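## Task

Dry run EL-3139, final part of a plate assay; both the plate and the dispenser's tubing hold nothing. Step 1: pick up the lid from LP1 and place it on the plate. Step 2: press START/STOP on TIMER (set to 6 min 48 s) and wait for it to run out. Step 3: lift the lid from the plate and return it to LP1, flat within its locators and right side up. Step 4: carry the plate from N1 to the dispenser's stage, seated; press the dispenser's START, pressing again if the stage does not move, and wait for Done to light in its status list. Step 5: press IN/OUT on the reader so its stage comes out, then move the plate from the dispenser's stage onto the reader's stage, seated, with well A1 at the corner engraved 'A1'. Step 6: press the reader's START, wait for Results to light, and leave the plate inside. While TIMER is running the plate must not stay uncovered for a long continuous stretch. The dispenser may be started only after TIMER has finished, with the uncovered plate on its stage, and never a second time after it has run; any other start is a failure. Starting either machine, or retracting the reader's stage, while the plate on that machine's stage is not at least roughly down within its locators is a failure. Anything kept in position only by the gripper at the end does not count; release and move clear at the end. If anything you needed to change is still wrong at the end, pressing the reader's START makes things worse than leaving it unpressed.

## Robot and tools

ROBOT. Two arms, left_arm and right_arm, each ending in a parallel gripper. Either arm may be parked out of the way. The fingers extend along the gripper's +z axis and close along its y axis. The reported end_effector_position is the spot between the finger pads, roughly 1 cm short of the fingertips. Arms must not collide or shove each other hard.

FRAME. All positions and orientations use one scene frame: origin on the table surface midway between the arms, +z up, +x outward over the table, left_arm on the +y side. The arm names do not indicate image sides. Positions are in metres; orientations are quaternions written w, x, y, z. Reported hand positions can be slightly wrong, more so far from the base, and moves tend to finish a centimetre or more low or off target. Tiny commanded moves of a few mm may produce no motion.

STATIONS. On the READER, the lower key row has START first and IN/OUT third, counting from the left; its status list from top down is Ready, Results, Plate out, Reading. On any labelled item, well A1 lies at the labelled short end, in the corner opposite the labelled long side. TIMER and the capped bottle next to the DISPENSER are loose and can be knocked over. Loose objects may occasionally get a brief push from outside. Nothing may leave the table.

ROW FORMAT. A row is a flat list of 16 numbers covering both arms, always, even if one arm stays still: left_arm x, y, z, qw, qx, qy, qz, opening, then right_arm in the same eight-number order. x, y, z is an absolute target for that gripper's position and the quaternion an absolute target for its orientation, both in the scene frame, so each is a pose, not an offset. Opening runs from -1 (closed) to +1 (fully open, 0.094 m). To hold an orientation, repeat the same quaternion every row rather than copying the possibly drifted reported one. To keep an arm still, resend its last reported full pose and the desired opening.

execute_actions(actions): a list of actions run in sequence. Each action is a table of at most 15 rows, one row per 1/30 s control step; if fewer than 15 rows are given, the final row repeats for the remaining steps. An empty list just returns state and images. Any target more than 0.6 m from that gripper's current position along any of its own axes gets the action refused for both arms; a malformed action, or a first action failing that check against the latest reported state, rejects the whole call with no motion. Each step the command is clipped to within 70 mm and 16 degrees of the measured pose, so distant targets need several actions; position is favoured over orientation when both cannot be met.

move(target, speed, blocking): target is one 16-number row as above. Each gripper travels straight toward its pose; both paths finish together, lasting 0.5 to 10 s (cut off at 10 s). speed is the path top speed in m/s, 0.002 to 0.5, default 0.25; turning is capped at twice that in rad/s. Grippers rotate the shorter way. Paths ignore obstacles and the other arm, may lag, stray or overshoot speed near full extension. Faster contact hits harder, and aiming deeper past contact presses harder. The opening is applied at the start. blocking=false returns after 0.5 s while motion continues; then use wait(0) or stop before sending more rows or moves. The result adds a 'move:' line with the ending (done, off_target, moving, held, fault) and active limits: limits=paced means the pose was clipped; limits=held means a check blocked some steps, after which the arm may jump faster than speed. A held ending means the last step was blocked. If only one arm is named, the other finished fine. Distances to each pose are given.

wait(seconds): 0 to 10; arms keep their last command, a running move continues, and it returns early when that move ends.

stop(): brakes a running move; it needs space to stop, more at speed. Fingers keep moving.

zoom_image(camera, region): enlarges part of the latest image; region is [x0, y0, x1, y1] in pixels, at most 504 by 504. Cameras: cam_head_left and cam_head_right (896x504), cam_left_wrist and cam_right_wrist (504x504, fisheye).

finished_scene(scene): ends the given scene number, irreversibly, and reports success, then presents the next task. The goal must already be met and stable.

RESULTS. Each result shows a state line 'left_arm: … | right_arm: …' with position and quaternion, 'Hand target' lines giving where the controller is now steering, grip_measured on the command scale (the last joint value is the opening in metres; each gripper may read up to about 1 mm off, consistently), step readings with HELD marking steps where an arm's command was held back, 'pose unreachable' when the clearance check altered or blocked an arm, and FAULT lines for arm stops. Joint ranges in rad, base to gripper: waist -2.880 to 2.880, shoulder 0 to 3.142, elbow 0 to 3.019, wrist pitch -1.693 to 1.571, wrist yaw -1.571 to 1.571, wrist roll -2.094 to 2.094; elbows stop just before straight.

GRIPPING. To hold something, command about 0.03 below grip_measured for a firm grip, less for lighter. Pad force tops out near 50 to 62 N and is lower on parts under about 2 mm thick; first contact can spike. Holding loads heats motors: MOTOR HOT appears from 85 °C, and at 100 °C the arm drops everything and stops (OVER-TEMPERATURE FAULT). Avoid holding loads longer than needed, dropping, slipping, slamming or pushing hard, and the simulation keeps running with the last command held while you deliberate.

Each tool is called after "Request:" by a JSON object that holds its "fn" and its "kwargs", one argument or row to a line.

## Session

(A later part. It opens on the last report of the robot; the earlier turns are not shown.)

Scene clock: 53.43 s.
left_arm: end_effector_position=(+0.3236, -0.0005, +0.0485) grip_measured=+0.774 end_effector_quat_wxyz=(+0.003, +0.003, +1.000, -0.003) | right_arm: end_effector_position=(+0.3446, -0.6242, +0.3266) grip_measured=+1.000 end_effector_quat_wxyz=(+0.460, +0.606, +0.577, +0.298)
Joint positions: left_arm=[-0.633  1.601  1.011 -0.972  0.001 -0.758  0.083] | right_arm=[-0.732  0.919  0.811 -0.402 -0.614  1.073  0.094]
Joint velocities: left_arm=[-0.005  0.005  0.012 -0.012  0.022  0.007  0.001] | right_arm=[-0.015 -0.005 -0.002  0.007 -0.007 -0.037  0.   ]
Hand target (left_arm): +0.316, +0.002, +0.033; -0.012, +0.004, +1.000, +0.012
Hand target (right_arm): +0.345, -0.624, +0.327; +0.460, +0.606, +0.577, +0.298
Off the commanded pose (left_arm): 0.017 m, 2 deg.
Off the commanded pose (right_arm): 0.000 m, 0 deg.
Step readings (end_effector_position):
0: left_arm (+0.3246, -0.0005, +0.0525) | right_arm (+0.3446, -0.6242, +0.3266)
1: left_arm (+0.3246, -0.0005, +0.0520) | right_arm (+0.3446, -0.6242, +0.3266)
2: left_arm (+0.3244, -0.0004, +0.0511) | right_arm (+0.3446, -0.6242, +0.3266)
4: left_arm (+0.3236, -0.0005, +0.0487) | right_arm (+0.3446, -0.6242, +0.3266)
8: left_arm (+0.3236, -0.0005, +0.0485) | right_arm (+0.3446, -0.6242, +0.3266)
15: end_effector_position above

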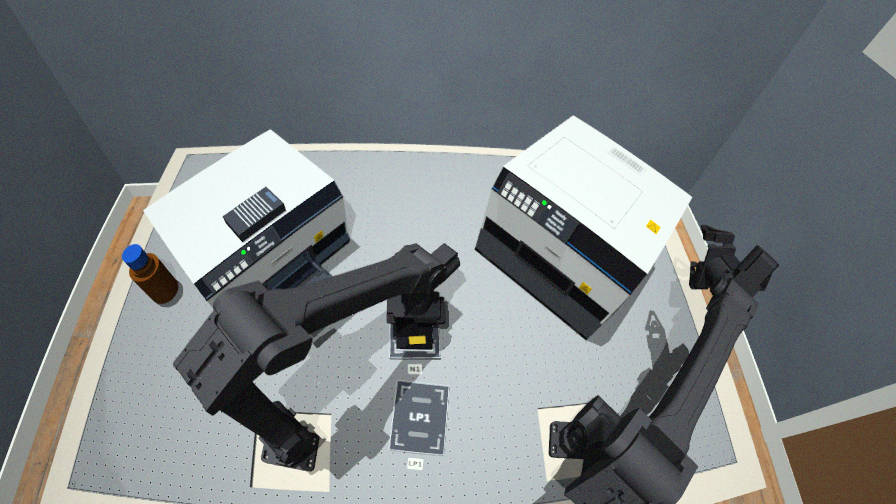

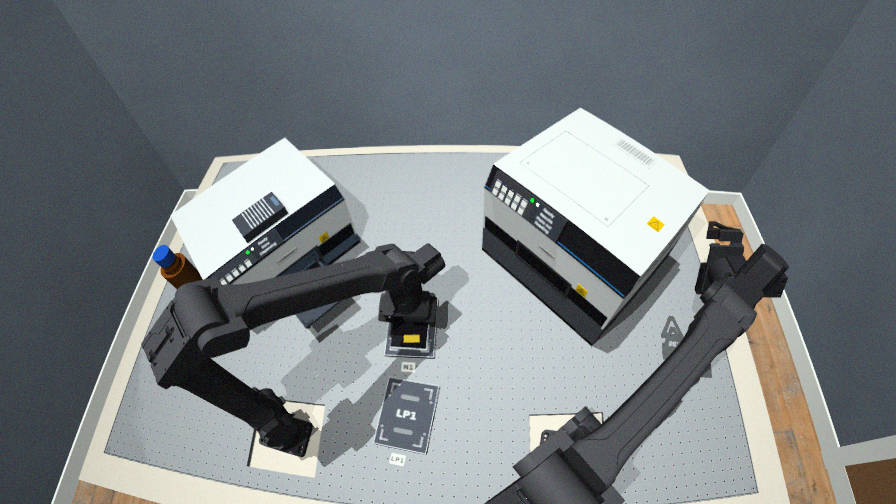

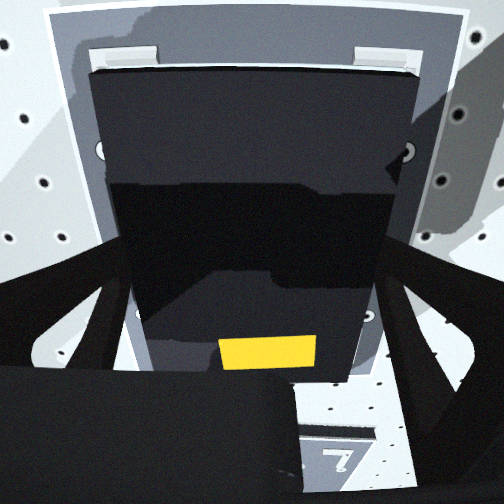

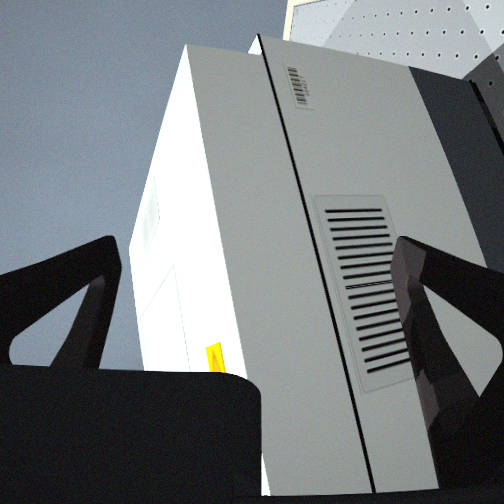

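The lid slid over the plate. Releasing.

Request:
{"fn": "execute_actions", "kwargs": {
  "actions": [
    [[0.318,0.001,0.037,-0.010,0.004,1,0.010,1,0.3446,-0.6242,0.3266,0.460,0.606,0.577,0.298,1]]
  ]
}}

Request:
{"fn": "execute_actions", "kwargs": {
  "actions": [
    [[0.327,-0.004,0.085,0.025,0.004,1,-0.025,1,0.3446,-0.6242,0.3266,0.460,0.606,0.577,0.298,1]],
    [[0.36,-0.008,0.14,0,0,1,0,1,0.3446,-0.6242,0.3266,0.460,0.606,0.577,0.298,1]],
    [[0.42,-0.015,0.16,0,0,1,0,-1,0.3446,-0.6242,0.3266,0.460,0.606,0.577,0.298,1]],
    [[0.47,-0.02,0.16,0,0,1,0,-1,0.3446,-0.6242,0.3266,0.460,0.606,0.577,0.298,1]]
  ]
}}

Scene clock: 56.70 s.
left_arm: end_effector_position=(+0.3230, +0.0000, +0.0456) grip_measured=+1.000 end_effector_quat_wxyz=(+0.000, +0.003, +1.000, -0.000) | right_arm: end_effector_position=(+0.3446, -0.6242, +0.3266) grip_measured=+1.000 end_effector_quat_wxyz=(+0.460, +0.606, +0.577, +0.298)
Joint positions: left_arm=[-0.633  1.609  1.011 -0.973  0.001 -0.758  0.094] | right_arm=[-0.732  0.919  0.811 -0.402 -0.614  1.073  0.094]
Joint velocities: left_arm=[-0.015 -0.024  0.007 -0.017 -0.051 -0.037  0.   ] | right_arm=[ 0.015 -0.015 -0.002 -0.007  0.007 -0.007  0.   ]
Hand target (left_arm): +0.318, +0.001, +0.037; -0.010, +0.004, +1.000, +0.010
Hand target (right_arm): +0.345, -0.624, +0.327; +0.460, +0.606, +0.577, +0.298
Off the commanded pose (left_arm): 0.010 m, 2 deg.
Off the commanded pose (right_arm): 0.000 m, 0 deg.
Step readings (end_effector_position):
0: left_arm (+0.3236, -0.0005, +0.0485) | right_arm (+0.3446, -0.6242, +0.3266)
1: left_arm (+0.3236, -0.0005, +0.0485) | right_arm (+0.3446, -0.6242, +0.3266)
2: left_arm (+0.3235, -0.0005, +0.0482) | right_arm (+0.3446, -0.6242, +0.3266)
4: left_arm (+0.3232, -0.0001, +0.0467) | right_arm (+0.3446, -0.6242, +0.3266)
8: left_arm (+0.3230, +0.0000, +0.0458) | right_arm (+0.3446, -0.6242, +0.3266)
15: end_effector_position above

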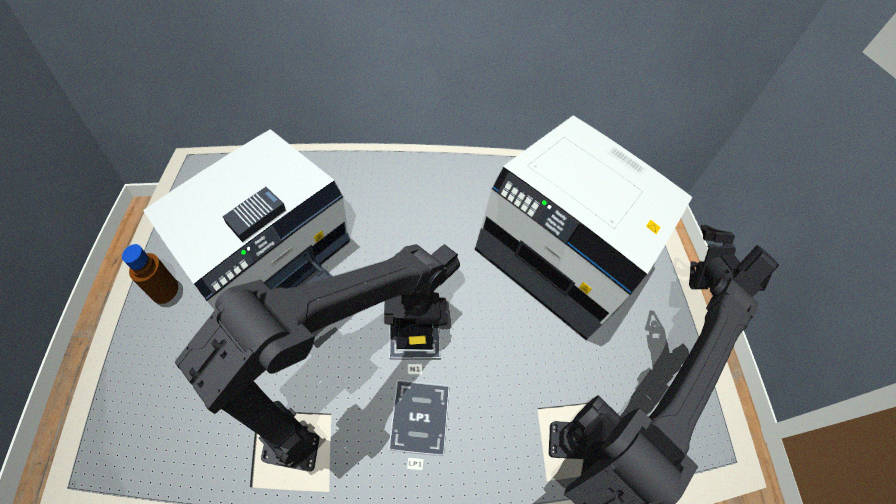

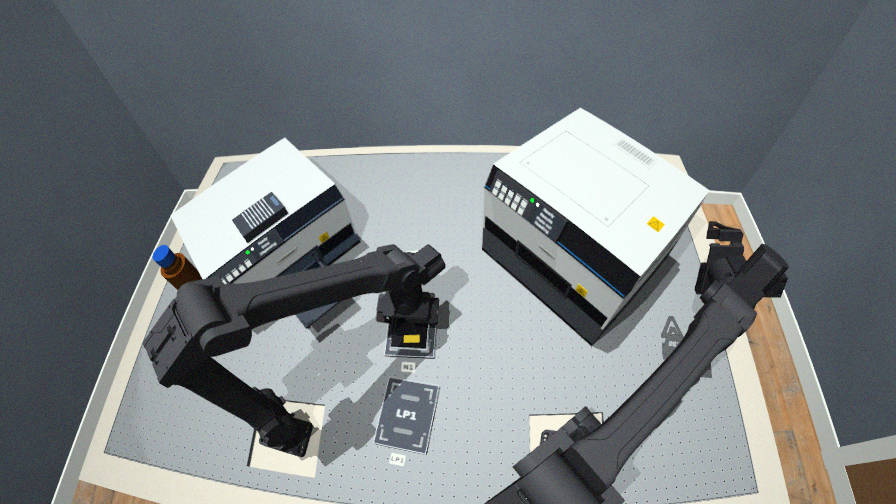

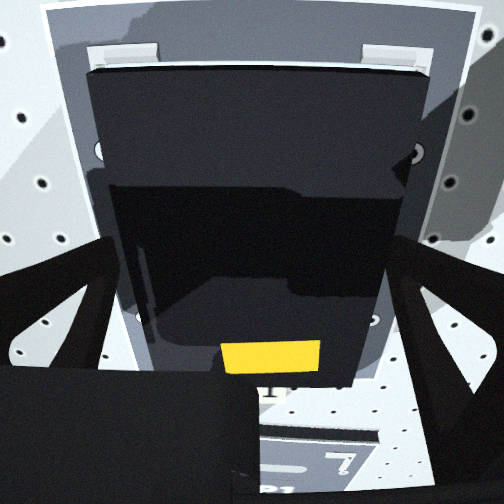

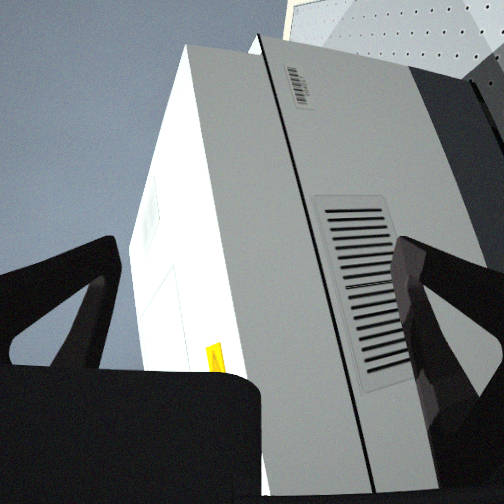

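Scene clock: 58.70 s.
left_arm: end_effector_position=(+0.4576, -0.0119, +0.1494) grip_measured=-0.992 end_effector_quat_wxyz=(-0.009, -0.007, +1.000, +0.006) | right_arm: end_effector_position=(+0.3446, -0.6242, +0.3266) grip_measured=+1.000 end_effector_quat_wxyz=(+0.460, +0.606, +0.577, +0.298)
Joint positions: left_arm=[-0.474  1.78   1.538 -1.351  0.001 -0.619  0.   ] | right_arm=[-0.732  0.919  0.811 -0.402 -0.614  1.073  0.094]
Joint velocities: left_arm=[ 0.005 -0.005  0.002  0.007  0.007  0.051  0.001] | right_arm=[-0.015 -0.015  0.012 -0.007 -0.007 -0.007  0.   ]
Hand target (left_arm): +0.469, -0.020, +0.160; +0.001, +0.000, +1.000, -0.000
Hand target (right_arm): +0.345, -0.624, +0.327; +0.460, +0.606, +0.577, +0.298
Off the commanded pose (left_arm): 0.018 m, 2 deg.
Off the commanded pose (right_arm): 0.000 m, 0 deg.
Step readings (end_effector_position; steps 1 to 15: 1st action; 16 to 30: 2nd action; 31 to 45: 3rd action; 46 to 60: 4th action):
0: left_arm (+0.3230, +0.0000, +0.0456) | right_arm (+0.3446, -0.6242, +0.3266)
1: left_arm (+0.3229, +0.0002, +0.0474) | right_arm (+0.3446, -0.6242, +0.3266)
2: left_arm (+0.3222, +0.0008, +0.0506) | right_arm (+0.3446, -0.6242, +0.3266)
4: left_arm (+0.3225, +0.0005, +0.0615) | right_arm (+0.3446, -0.6242, +0.3266)
8: left_arm (+0.3238, -0.0007, +0.0815) | right_arm (+0.3446, -0.6242, +0.3266)
15: left_arm (+0.3236, -0.0006, +0.0845) | right_arm (+0.3446, -0.6242, +0.3266)
16: left_arm (+0.3215, +0.0028, +0.0880) | right_arm (+0.3446, -0.6242, +0.3266)
17: left_arm (+0.3193, +0.0073, +0.0938) | right_arm (+0.3446, -0.6242, +0.3266)
19: left_arm (+0.3282, +0.0070, +0.1095) | right_arm (+0.3446, -0.6242, +0.3266)
23: left_arm (+0.3500, -0.0014, +0.1354) | right_arm (+0.3446, -0.6242, +0.3266)
30: left_arm (+0.3509, -0.0015, +0.1371) | right_arm (+0.3446, -0.6242, +0.3266)
31: left_arm (+0.3527, -0.0008, +0.1381) | right_arm (+0.3446, -0.6242, +0.3266)
32: left_arm (+0.3587, -0.0018, +0.1410) | right_arm (+0.3446, -0.6242, +0.3266)
34: left_arm (+0.3814, -0.0068, +0.1471) | right_arm (+0.3446, -0.6242, +0.3266)
38: left_arm (+0.4120, -0.0078, +0.1514) | right_arm (+0.3446, -0.6242, +0.3266)
45: left_arm (+0.4107, -0.0043, +0.1506) | right_arm (+0.3446, -0.6242, +0.3266)
46: left_arm (+0.4127, -0.0046, +0.1514) | right_arm (+0.3446, -0.6242, +0.3266)
47: left_arm (+0.4190, -0.0072, +0.1539) | right_arm (+0.3446, -0.6242, +0.3266)
49: left_arm (+0.4384, -0.0145, +0.1570) | right_arm (+0.3446, -0.6242, +0.3266)
53: left_arm (+0.4586, -0.0153, +0.1531) | right_arm (+0.3446, -0.6242, +0.3266)
60: end_effector_position above

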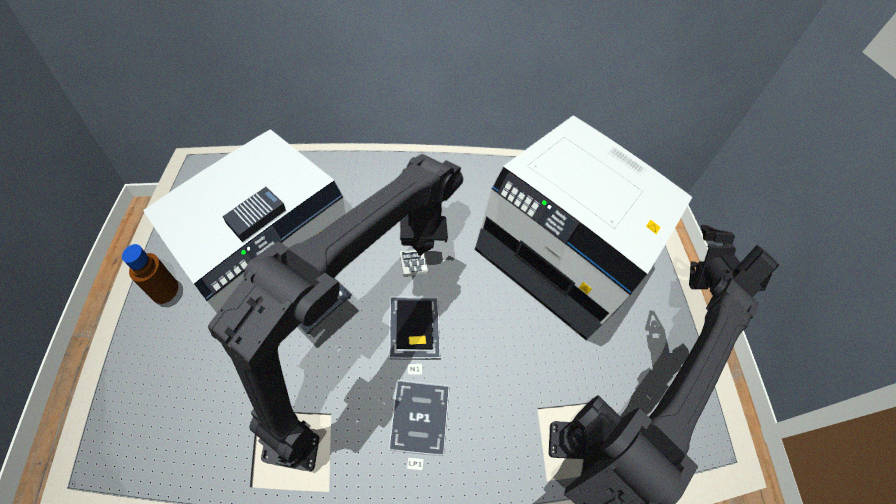

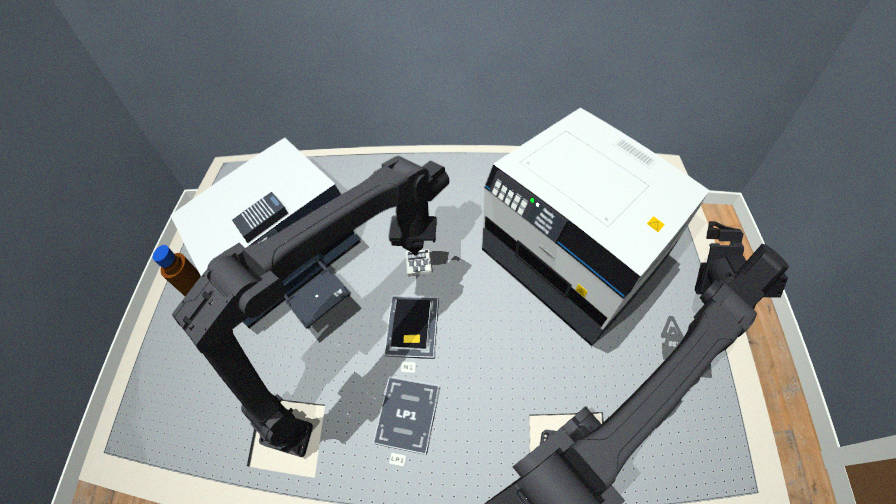

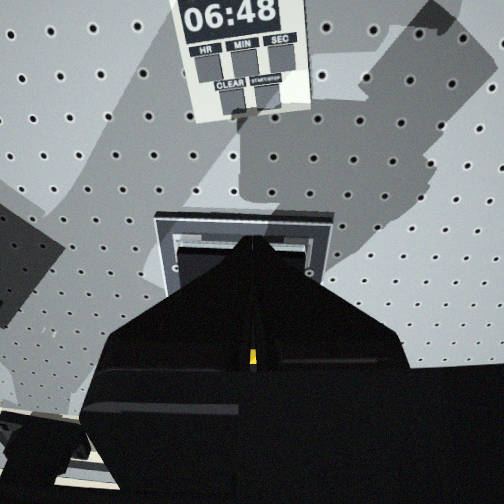

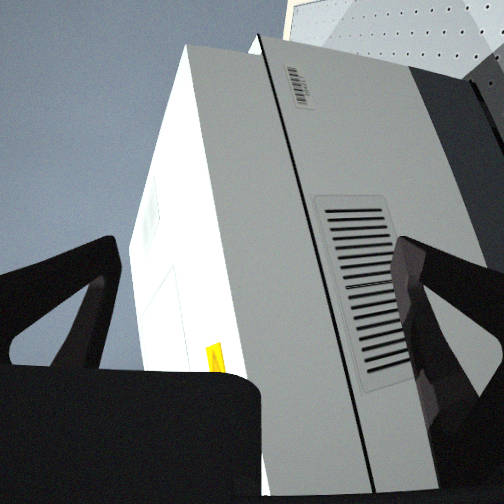

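Request:
{"fn": "execute_actions", "kwargs": {
  "actions": [
    [[0.505,-0.025,0.15,0,-0.05,1,0,-1,0.3446,-0.6242,0.3266,0.460,0.606,0.577,0.298,1]],
    [[0.493,-0.018,0.10,0,-0.05,1,0,-1,0.3446,-0.6242,0.3266,0.460,0.606,0.577,0.298,1]],
    [[0.490,-0.016,0.068,0,-0.05,1,0,-1,0.3446,-0.6242,0.3266,0.460,0.606,0.577,0.298,1]]
  ]
}}

Request:
{"fn": "zoom_image", "kwargs": {
  "camera": "cam_head_right",
  "region": [360,230,480,370]
}}

Scene clock: 63.77 s.
left_arm: end_effector_position=(+0.4903, -0.0186, +0.0803) grip_measured=-0.992 end_effector_quat_wxyz=(+0.006, -0.042, +0.999, -0.004) | right_arm: end_effector_position=(+0.3446, -0.6242, +0.3266) grip_measured=+1.000 end_effector_quat_wxyz=(+0.460, +0.606, +0.577, +0.298)
Joint positions: left_arm=[-0.451  1.89   1.507 -1.174  0.001 -0.665  0.   ] | right_arm=[-0.732  0.919  0.811 -0.402 -0.614  1.073  0.094]
Joint velocities: left_arm=[-0.005 -0.024  0.002  0.012  0.022  0.022  0.   ] | right_arm=[-0.005  0.005 -0.002  0.007  0.037 -0.007  0.   ]
Hand target (left_arm): +0.490, -0.016, +0.068; -0.000, -0.050, +0.999, +0.000
Hand target (right_arm): +0.345, -0.624, +0.327; +0.460, +0.606, +0.577, +0.298
Off the commanded pose (left_arm): 0.013 m, 1 deg.
Off the commanded pose (right_arm): 0.000 m, 0 deg.
Step readings (end_effector_position; steps 1 to 15: 1st action; 16 to 30: 2nd action; 31 to 45: 3rd action):
0: left_arm (+0.4575, -0.0118, +0.1494) | right_arm (+0.3446, -0.6242, +0.3266)
1: left_arm (+0.4594, -0.0124, +0.1496) | right_arm (+0.3446, -0.6242, +0.3266)
2: left_arm (+0.4645, -0.0149, +0.1506) | right_arm (+0.3446, -0.6242, +0.3266)
4: left_arm (+0.4781, -0.0205, +0.1507) | right_arm (+0.3446, -0.6242, +0.3266)
8: left_arm (+0.4900, -0.0205, +0.1437) | right_arm (+0.3446, -0.6242, +0.3266)
15: left_arm (+0.4900, -0.0184, +0.1394) | right_arm (+0.3446, -0.6242, +0.3266)
16: left_arm (+0.4917, -0.0195, +0.1358) | right_arm (+0.3446, -0.6242, +0.3266)
17: left_arm (+0.4940, -0.0210, +0.1321) | right_arm (+0.3446, -0.6242, +0.3266)
19: left_arm (+0.4941, -0.0211, +0.1221) | right_arm (+0.3446, -0.6242, +0.3266)
23: left_arm (+0.4915, -0.0194, +0.1112) | right_arm (+0.3446, -0.6242, +0.3266)
30: left_arm (+0.4925, -0.0200, +0.1110) | right_arm (+0.3446, -0.6242, +0.3266)
31: left_arm (+0.4934, -0.0206, +0.1082) | right_arm (+0.3446, -0.6242, +0.3266)
32: left_arm (+0.4949, -0.0216, +0.1052) | right_arm (+0.3446, -0.6242, +0.3266)
34: left_arm (+0.4934, -0.0206, +0.0960) | right_arm (+0.3446, -0.6242, +0.3266)
38: left_arm (+0.4898, -0.0182, +0.0829) | right_arm (+0.3446, -0.6242, +0.3266)
45: end_effector_position above

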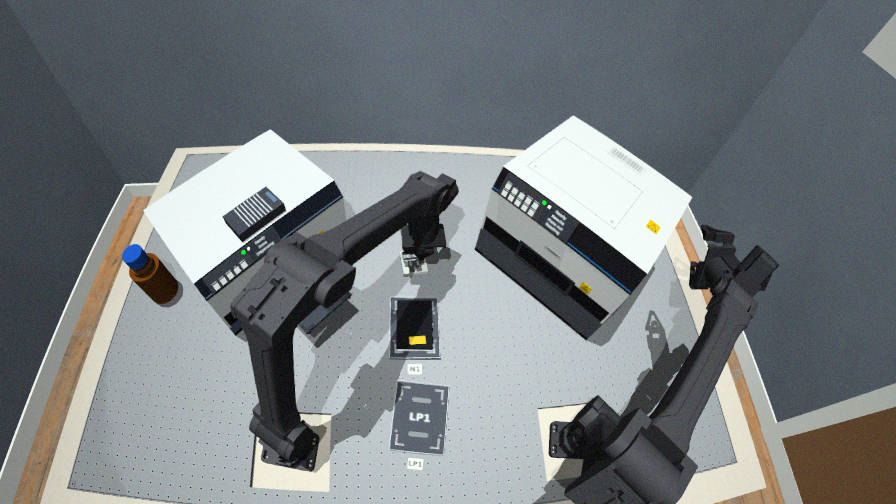

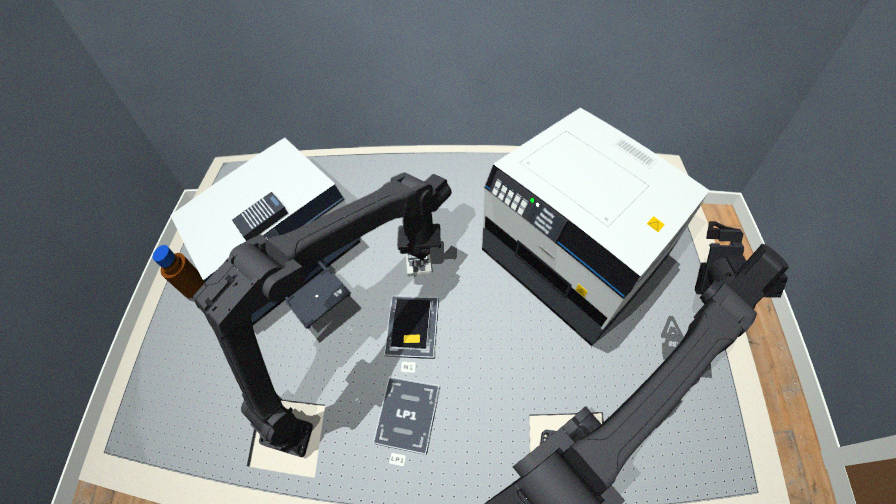

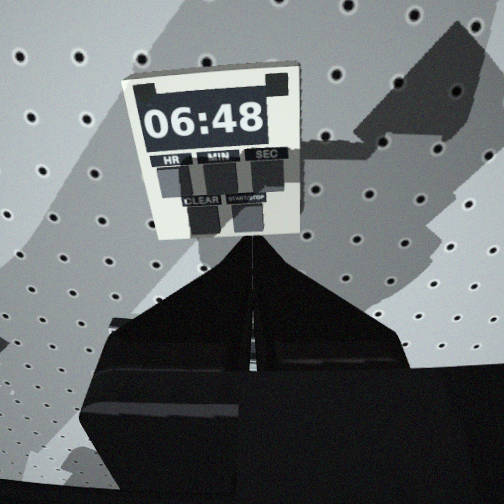

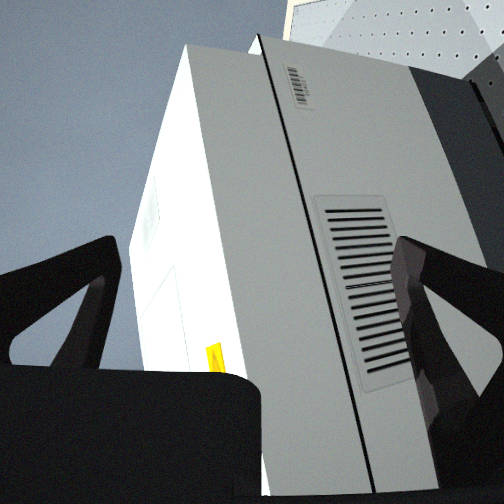

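Region (360, 230, 480, 370) of cam_head_right's 896x504 image, scaled by 3.600, with more detail than that image has; it fills the left 432 columns of this view, and the rest is white.

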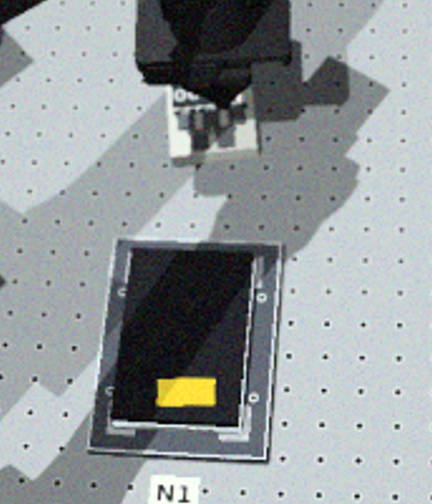

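Request:
{"fn": "execute_actions", "kwargs": {
  "actions": [
    [[0.486,-0.013,0.046,0,-0.05,1,0,-1,0.3446,-0.6242,0.3266,0.460,0.606,0.577,0.298,1]]
  ]
}}

Scene clock: 65.90 s.
left_arm: end_effector_position=(+0.4870, -0.0164, +0.0604) grip_measured=-0.992 end_effector_quat_wxyz=(+0.007, -0.042, +0.999, -0.006) | right_arm: end_effector_position=(+0.3446, -0.6242, +0.3266) grip_measured=+1.000 end_effector_quat_wxyz=(+0.460, +0.606, +0.577, +0.298)
Joint positions: left_arm=[-0.451  1.899  1.464 -1.117  0.001 -0.665  0.   ] | right_arm=[-0.732  0.919  0.811 -0.402 -0.614  1.073  0.094]
Joint velocities: left_arm=[ 0.005 -0.005  0.012  0.007  0.022  0.007 -0.001] | right_arm=[ 0.005  0.005 -0.002  0.007 -0.022 -0.037  0.   ]
Hand target (left_arm): +0.486, -0.013, +0.046; -0.000, -0.050, +0.999, +0.000
Hand target (right_arm): +0.345, -0.624, +0.327; +0.460, +0.606, +0.577, +0.298
Off the commanded pose (left_arm): 0.015 m, 1 deg.
Off the commanded pose (right_arm): 0.000 m, 0 deg.
Step readings (end_effector_position):
0: left_arm (+0.4903, -0.0186, +0.0803) | right_arm (+0.3446, -0.6242, +0.3266)
1: left_arm (+0.4909, -0.0190, +0.0782) | right_arm (+0.3446, -0.6242, +0.3266)
2: left_arm (+0.4917, -0.0195, +0.0759) | right_arm (+0.3446, -0.6242, +0.3266)
4: left_arm (+0.4900, -0.0184, +0.0691) | right_arm (+0.3446, -0.6242, +0.3266)
8: left_arm (+0.4864, -0.0160, +0.0610) | right_arm (+0.3446, -0.6242, +0.3266)
15: end_effector_position above

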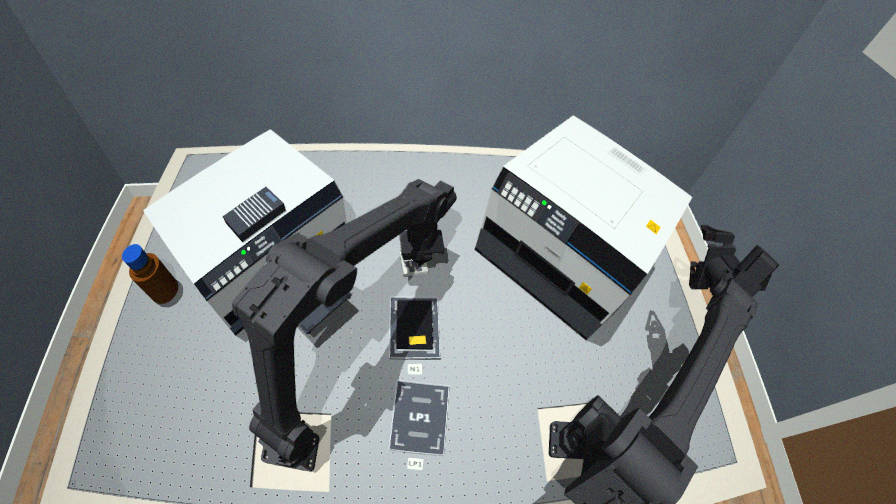

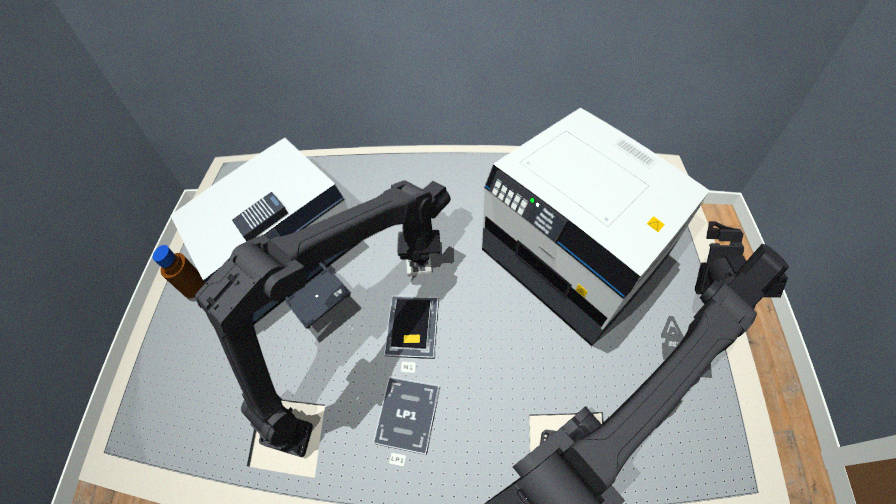

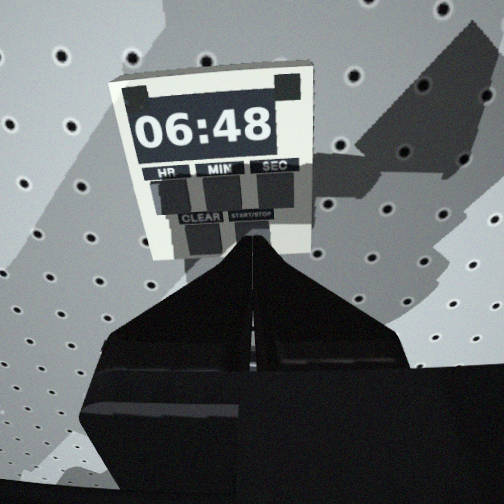

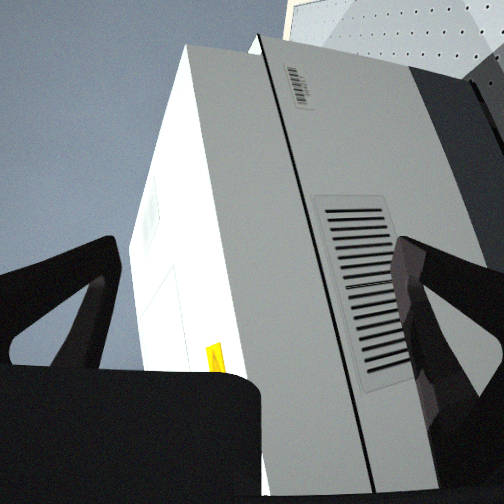

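Request:
{"fn": "execute_actions", "kwargs": {
  "actions": [
    [[0.481,-0.0125,0.037,-0.008,-0.05,1,0.006,-1,0.3446,-0.6242,0.3266,0.460,0.606,0.577,0.298,1]]
  ]
}}

Scene clock: 67.73 s.
left_arm: end_effector_position=(+0.4869, -0.0163, +0.0593) grip_measured=-0.992 end_effector_quat_wxyz=(+0.007, -0.044, +0.999, -0.005) | right_arm: end_effector_position=(+0.3446, -0.6242, +0.3266) grip_measured=+1.000 end_effector_quat_wxyz=(+0.460, +0.606, +0.577, +0.298)
Joint positions: left_arm=[-0.451  1.901  1.464 -1.117  0.001 -0.669  0.   ] | right_arm=[-0.732  0.919  0.811 -0.402 -0.614  1.073  0.094]
Joint velocities: left_arm=[-0.024 -0.015 -0.002 -0.007 -0.022 -0.066 -0.001] | right_arm=[-0.005 -0.005 -0.012 -0.007 -0.037  0.007  0.   ]
Hand target (left_arm): +0.481, -0.012, +0.038; -0.008, -0.050, +0.999, +0.006
Hand target (right_arm): +0.345, -0.624, +0.327; +0.460, +0.606, +0.577, +0.298
Off the commanded pose (left_arm): 0.023 m, 2 deg.
Off the commanded pose (right_arm): 0.000 m, 0 deg.
Step readings (end_effector_position):
0: left_arm (+0.4870, -0.0164, +0.0604) | right_arm (+0.3446, -0.6242, +0.3266)
1: left_arm (+0.4870, -0.0164, +0.0604) | right_arm (+0.3446, -0.6242, +0.3266)
2: left_arm (+0.4870, -0.0164, +0.0604) | right_arm (+0.3446, -0.6242, +0.3266)
4: left_arm (+0.4870, -0.0164, +0.0602) | right_arm (+0.3446, -0.6242, +0.3266)
8: left_arm (+0.4869, -0.0164, +0.0596) | right_arm (+0.3446, -0.6242, +0.3266)
15: end_effector_position above

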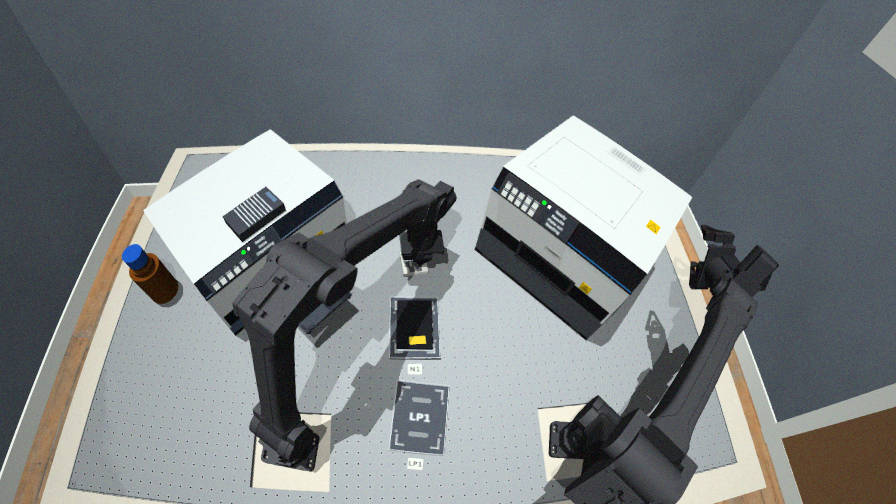

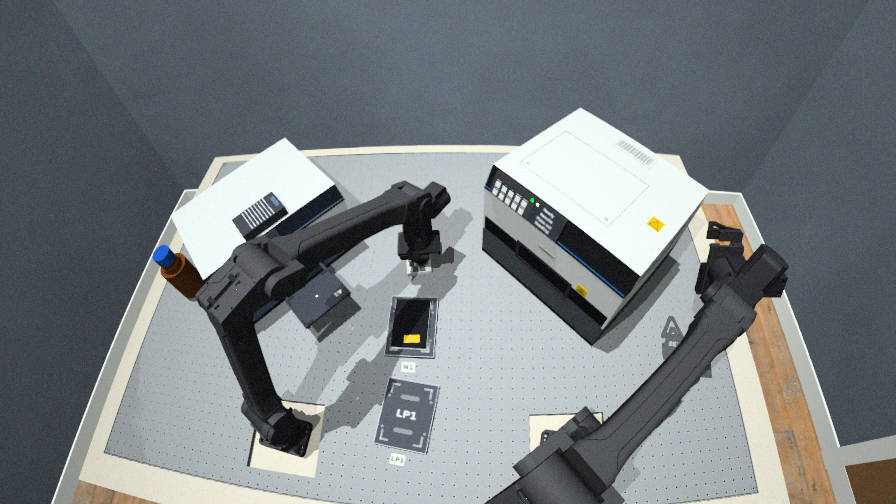

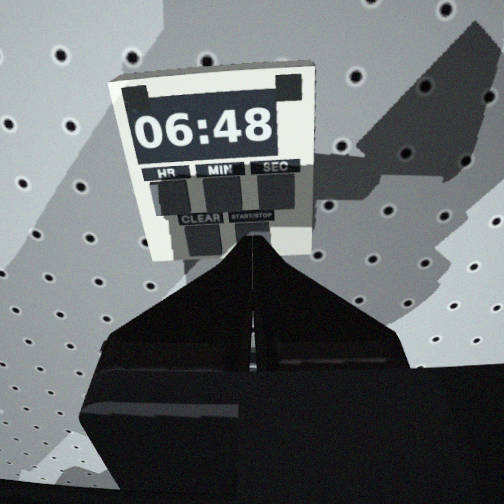

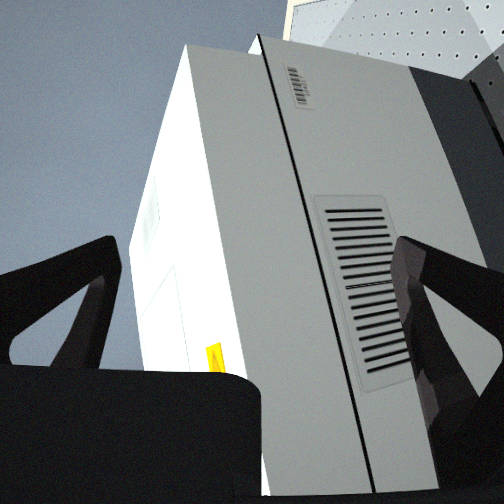

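Request:
{"fn": "execute_actions", "kwargs": {
  "actions": [
    [[0.479,-0.0115,0.029,-0.010,-0.05,1,0.007,-1,0.3446,-0.6242,0.3266,0.460,0.606,0.577,0.298,1]]
  ]
}}

Scene clock: 70.17 s.
left_arm: end_effector_position=(+0.4832, -0.0139, +0.0462) grip_measured=-0.992 end_effector_quat_wxyz=(+0.000, -0.044, +0.999, -0.001) | right_arm: end_effector_position=(+0.3446, -0.6242, +0.3266) grip_measured=+1.000 end_effector_quat_wxyz=(+0.460, +0.606, +0.577, +0.298)
Joint positions: left_arm=[-0.451  1.914  1.446 -1.102  0.001 -0.669  0.   ] | right_arm=[-0.732  0.919  0.811 -0.402 -0.614  1.073  0.094]
Joint velocities: left_arm=[-0.005  0.015 -0.017  0.002  0.066 -0.051  0.001] | right_arm=[-0.005 -0.005  0.002 -0.007 -0.022 -0.022  0.   ]
Hand target (left_arm): +0.479, -0.011, +0.029; -0.010, -0.050, +0.999, +0.007
Hand target (right_arm): +0.345, -0.624, +0.327; +0.460, +0.606, +0.577, +0.298
Off the commanded pose (left_arm): 0.018 m, 2 deg.
Off the commanded pose (right_arm): 0.000 m, 0 deg.
Step readings (end_effector_position):
0: left_arm (+0.4869, -0.0163, +0.0593) | right_arm (+0.3446, -0.6242, +0.3266)
1: left_arm (+0.4869, -0.0163, +0.0584) | right_arm (+0.3446, -0.6242, +0.3266)
2: left_arm (+0.4869, -0.0163, +0.0573) | right_arm (+0.3446, -0.6242, +0.3266)
4: left_arm (+0.4852, -0.0153, +0.0539) | right_arm (+0.3446, -0.6242, +0.3266)
8: left_arm (+0.4831, -0.0139, +0.0480) | right_arm (+0.3446, -0.6242, +0.3266)
15: end_effector_position above

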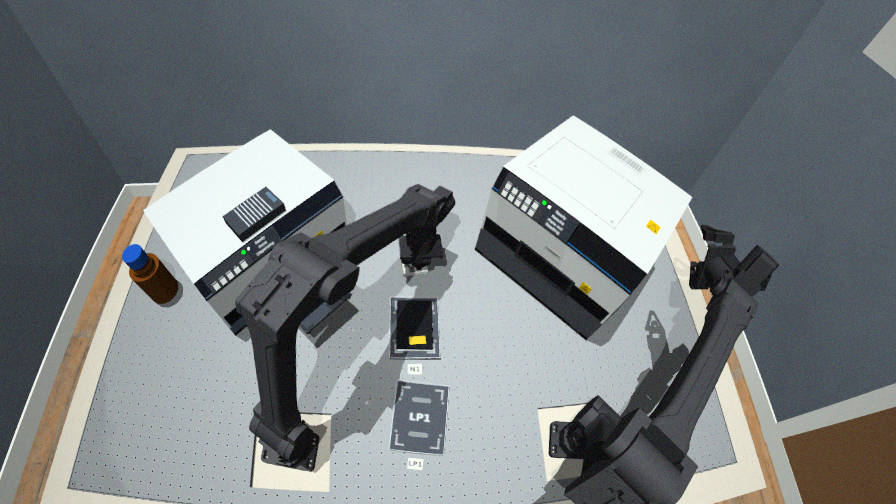

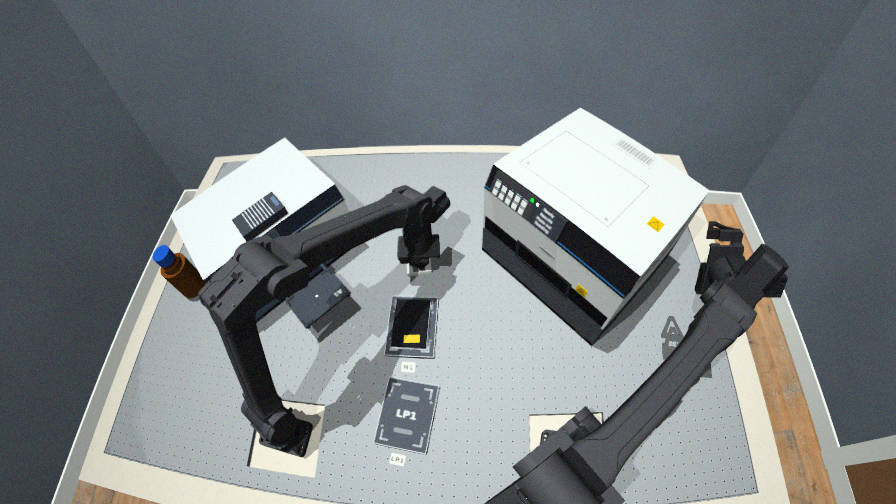

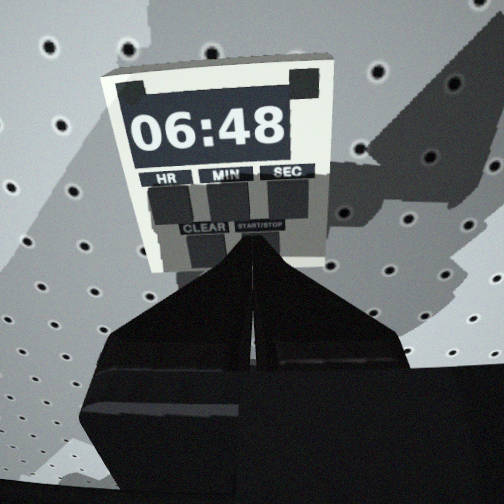

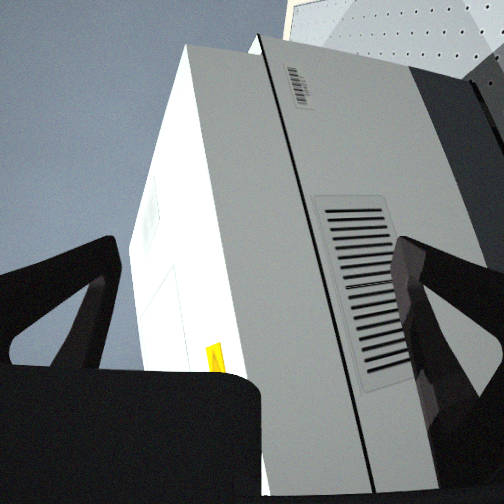

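Request:
{"fn": "execute_actions", "kwargs": {
  "actions": [
    [[0.474,-0.019,0.036,-0.008,-0.043,1,0.006,-1,0.3446,-0.6242,0.3266,0.460,0.606,0.577,0.298,1]]
  ]
}}

Scene clock: 72.67 s.
left_arm: end_effector_position=(+0.4805, -0.0180, +0.0462) grip_measured=-0.992 end_effector_quat_wxyz=(+0.000, -0.041, +0.999, -0.001) | right_arm: end_effector_position=(+0.3446, -0.6242, +0.3266) grip_measured=+1.000 end_effector_quat_wxyz=(+0.460, +0.606, +0.577, +0.298)
Joint positions: left_arm=[-0.459  1.914  1.446 -1.102  0.001 -0.671  0.   ] | right_arm=[-0.732  0.919  0.811 -0.402 -0.614  1.073  0.094]
Joint velocities: left_arm=[ 0.005 -0.005  0.012  0.002  0.022  0.022 -0.001] | right_arm=[-0.015 -0.024 -0.012  0.007 -0.051 -0.095  0.   ]
Hand target (left_arm): +0.474, -0.019, +0.036; -0.008, -0.043, +0.999, +0.006
Hand target (right_arm): +0.345, -0.624, +0.327; +0.460, +0.606, +0.577, +0.298
Off the commanded pose (left_arm): 0.012 m, 1 deg.
Off the commanded pose (right_arm): 0.000 m, 0 deg.
Step readings (end_effector_position):
0: left_arm (+0.4832, -0.0139, +0.0462) | right_arm (+0.3446, -0.6242, +0.3266)
1: left_arm (+0.4831, -0.0141, +0.0462) | right_arm (+0.3446, -0.6242, +0.3266)
2: left_arm (+0.4830, -0.0143, +0.0462) | right_arm (+0.3446, -0.6242, +0.3266)
4: left_arm (+0.4823, -0.0153, +0.0462) | right_arm (+0.3446, -0.6242, +0.3266)
8: left_arm (+0.4809, -0.0174, +0.0462) | right_arm (+0.3446, -0.6242, +0.3266)
15: end_effector_position above

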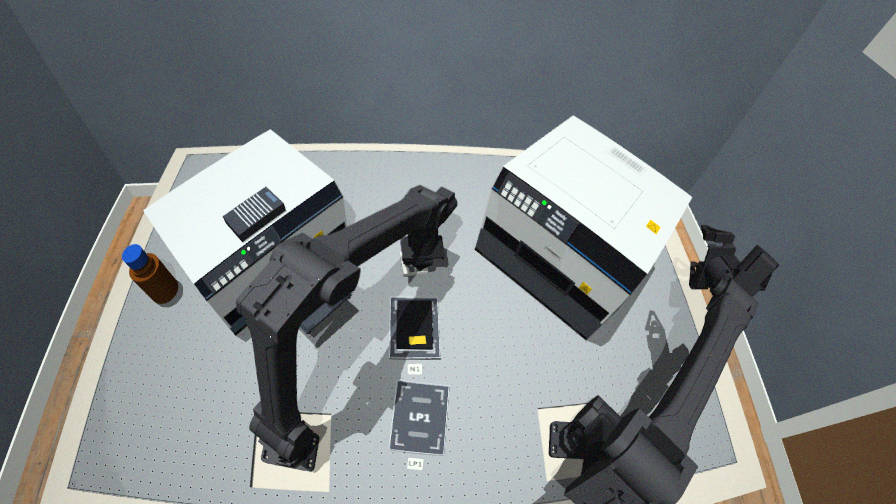

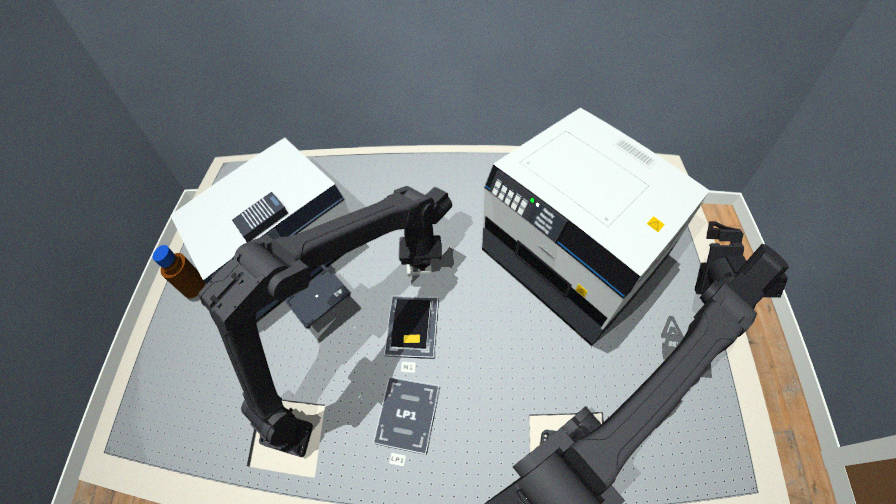

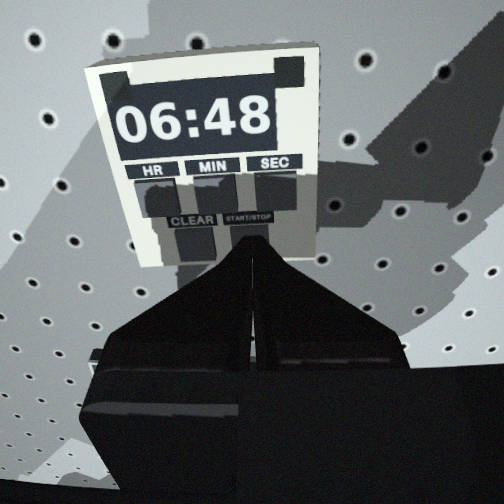

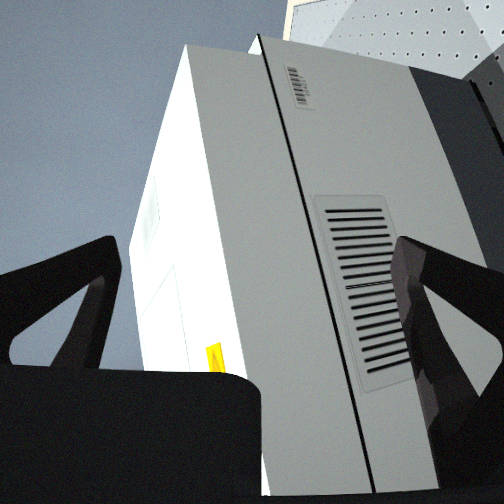

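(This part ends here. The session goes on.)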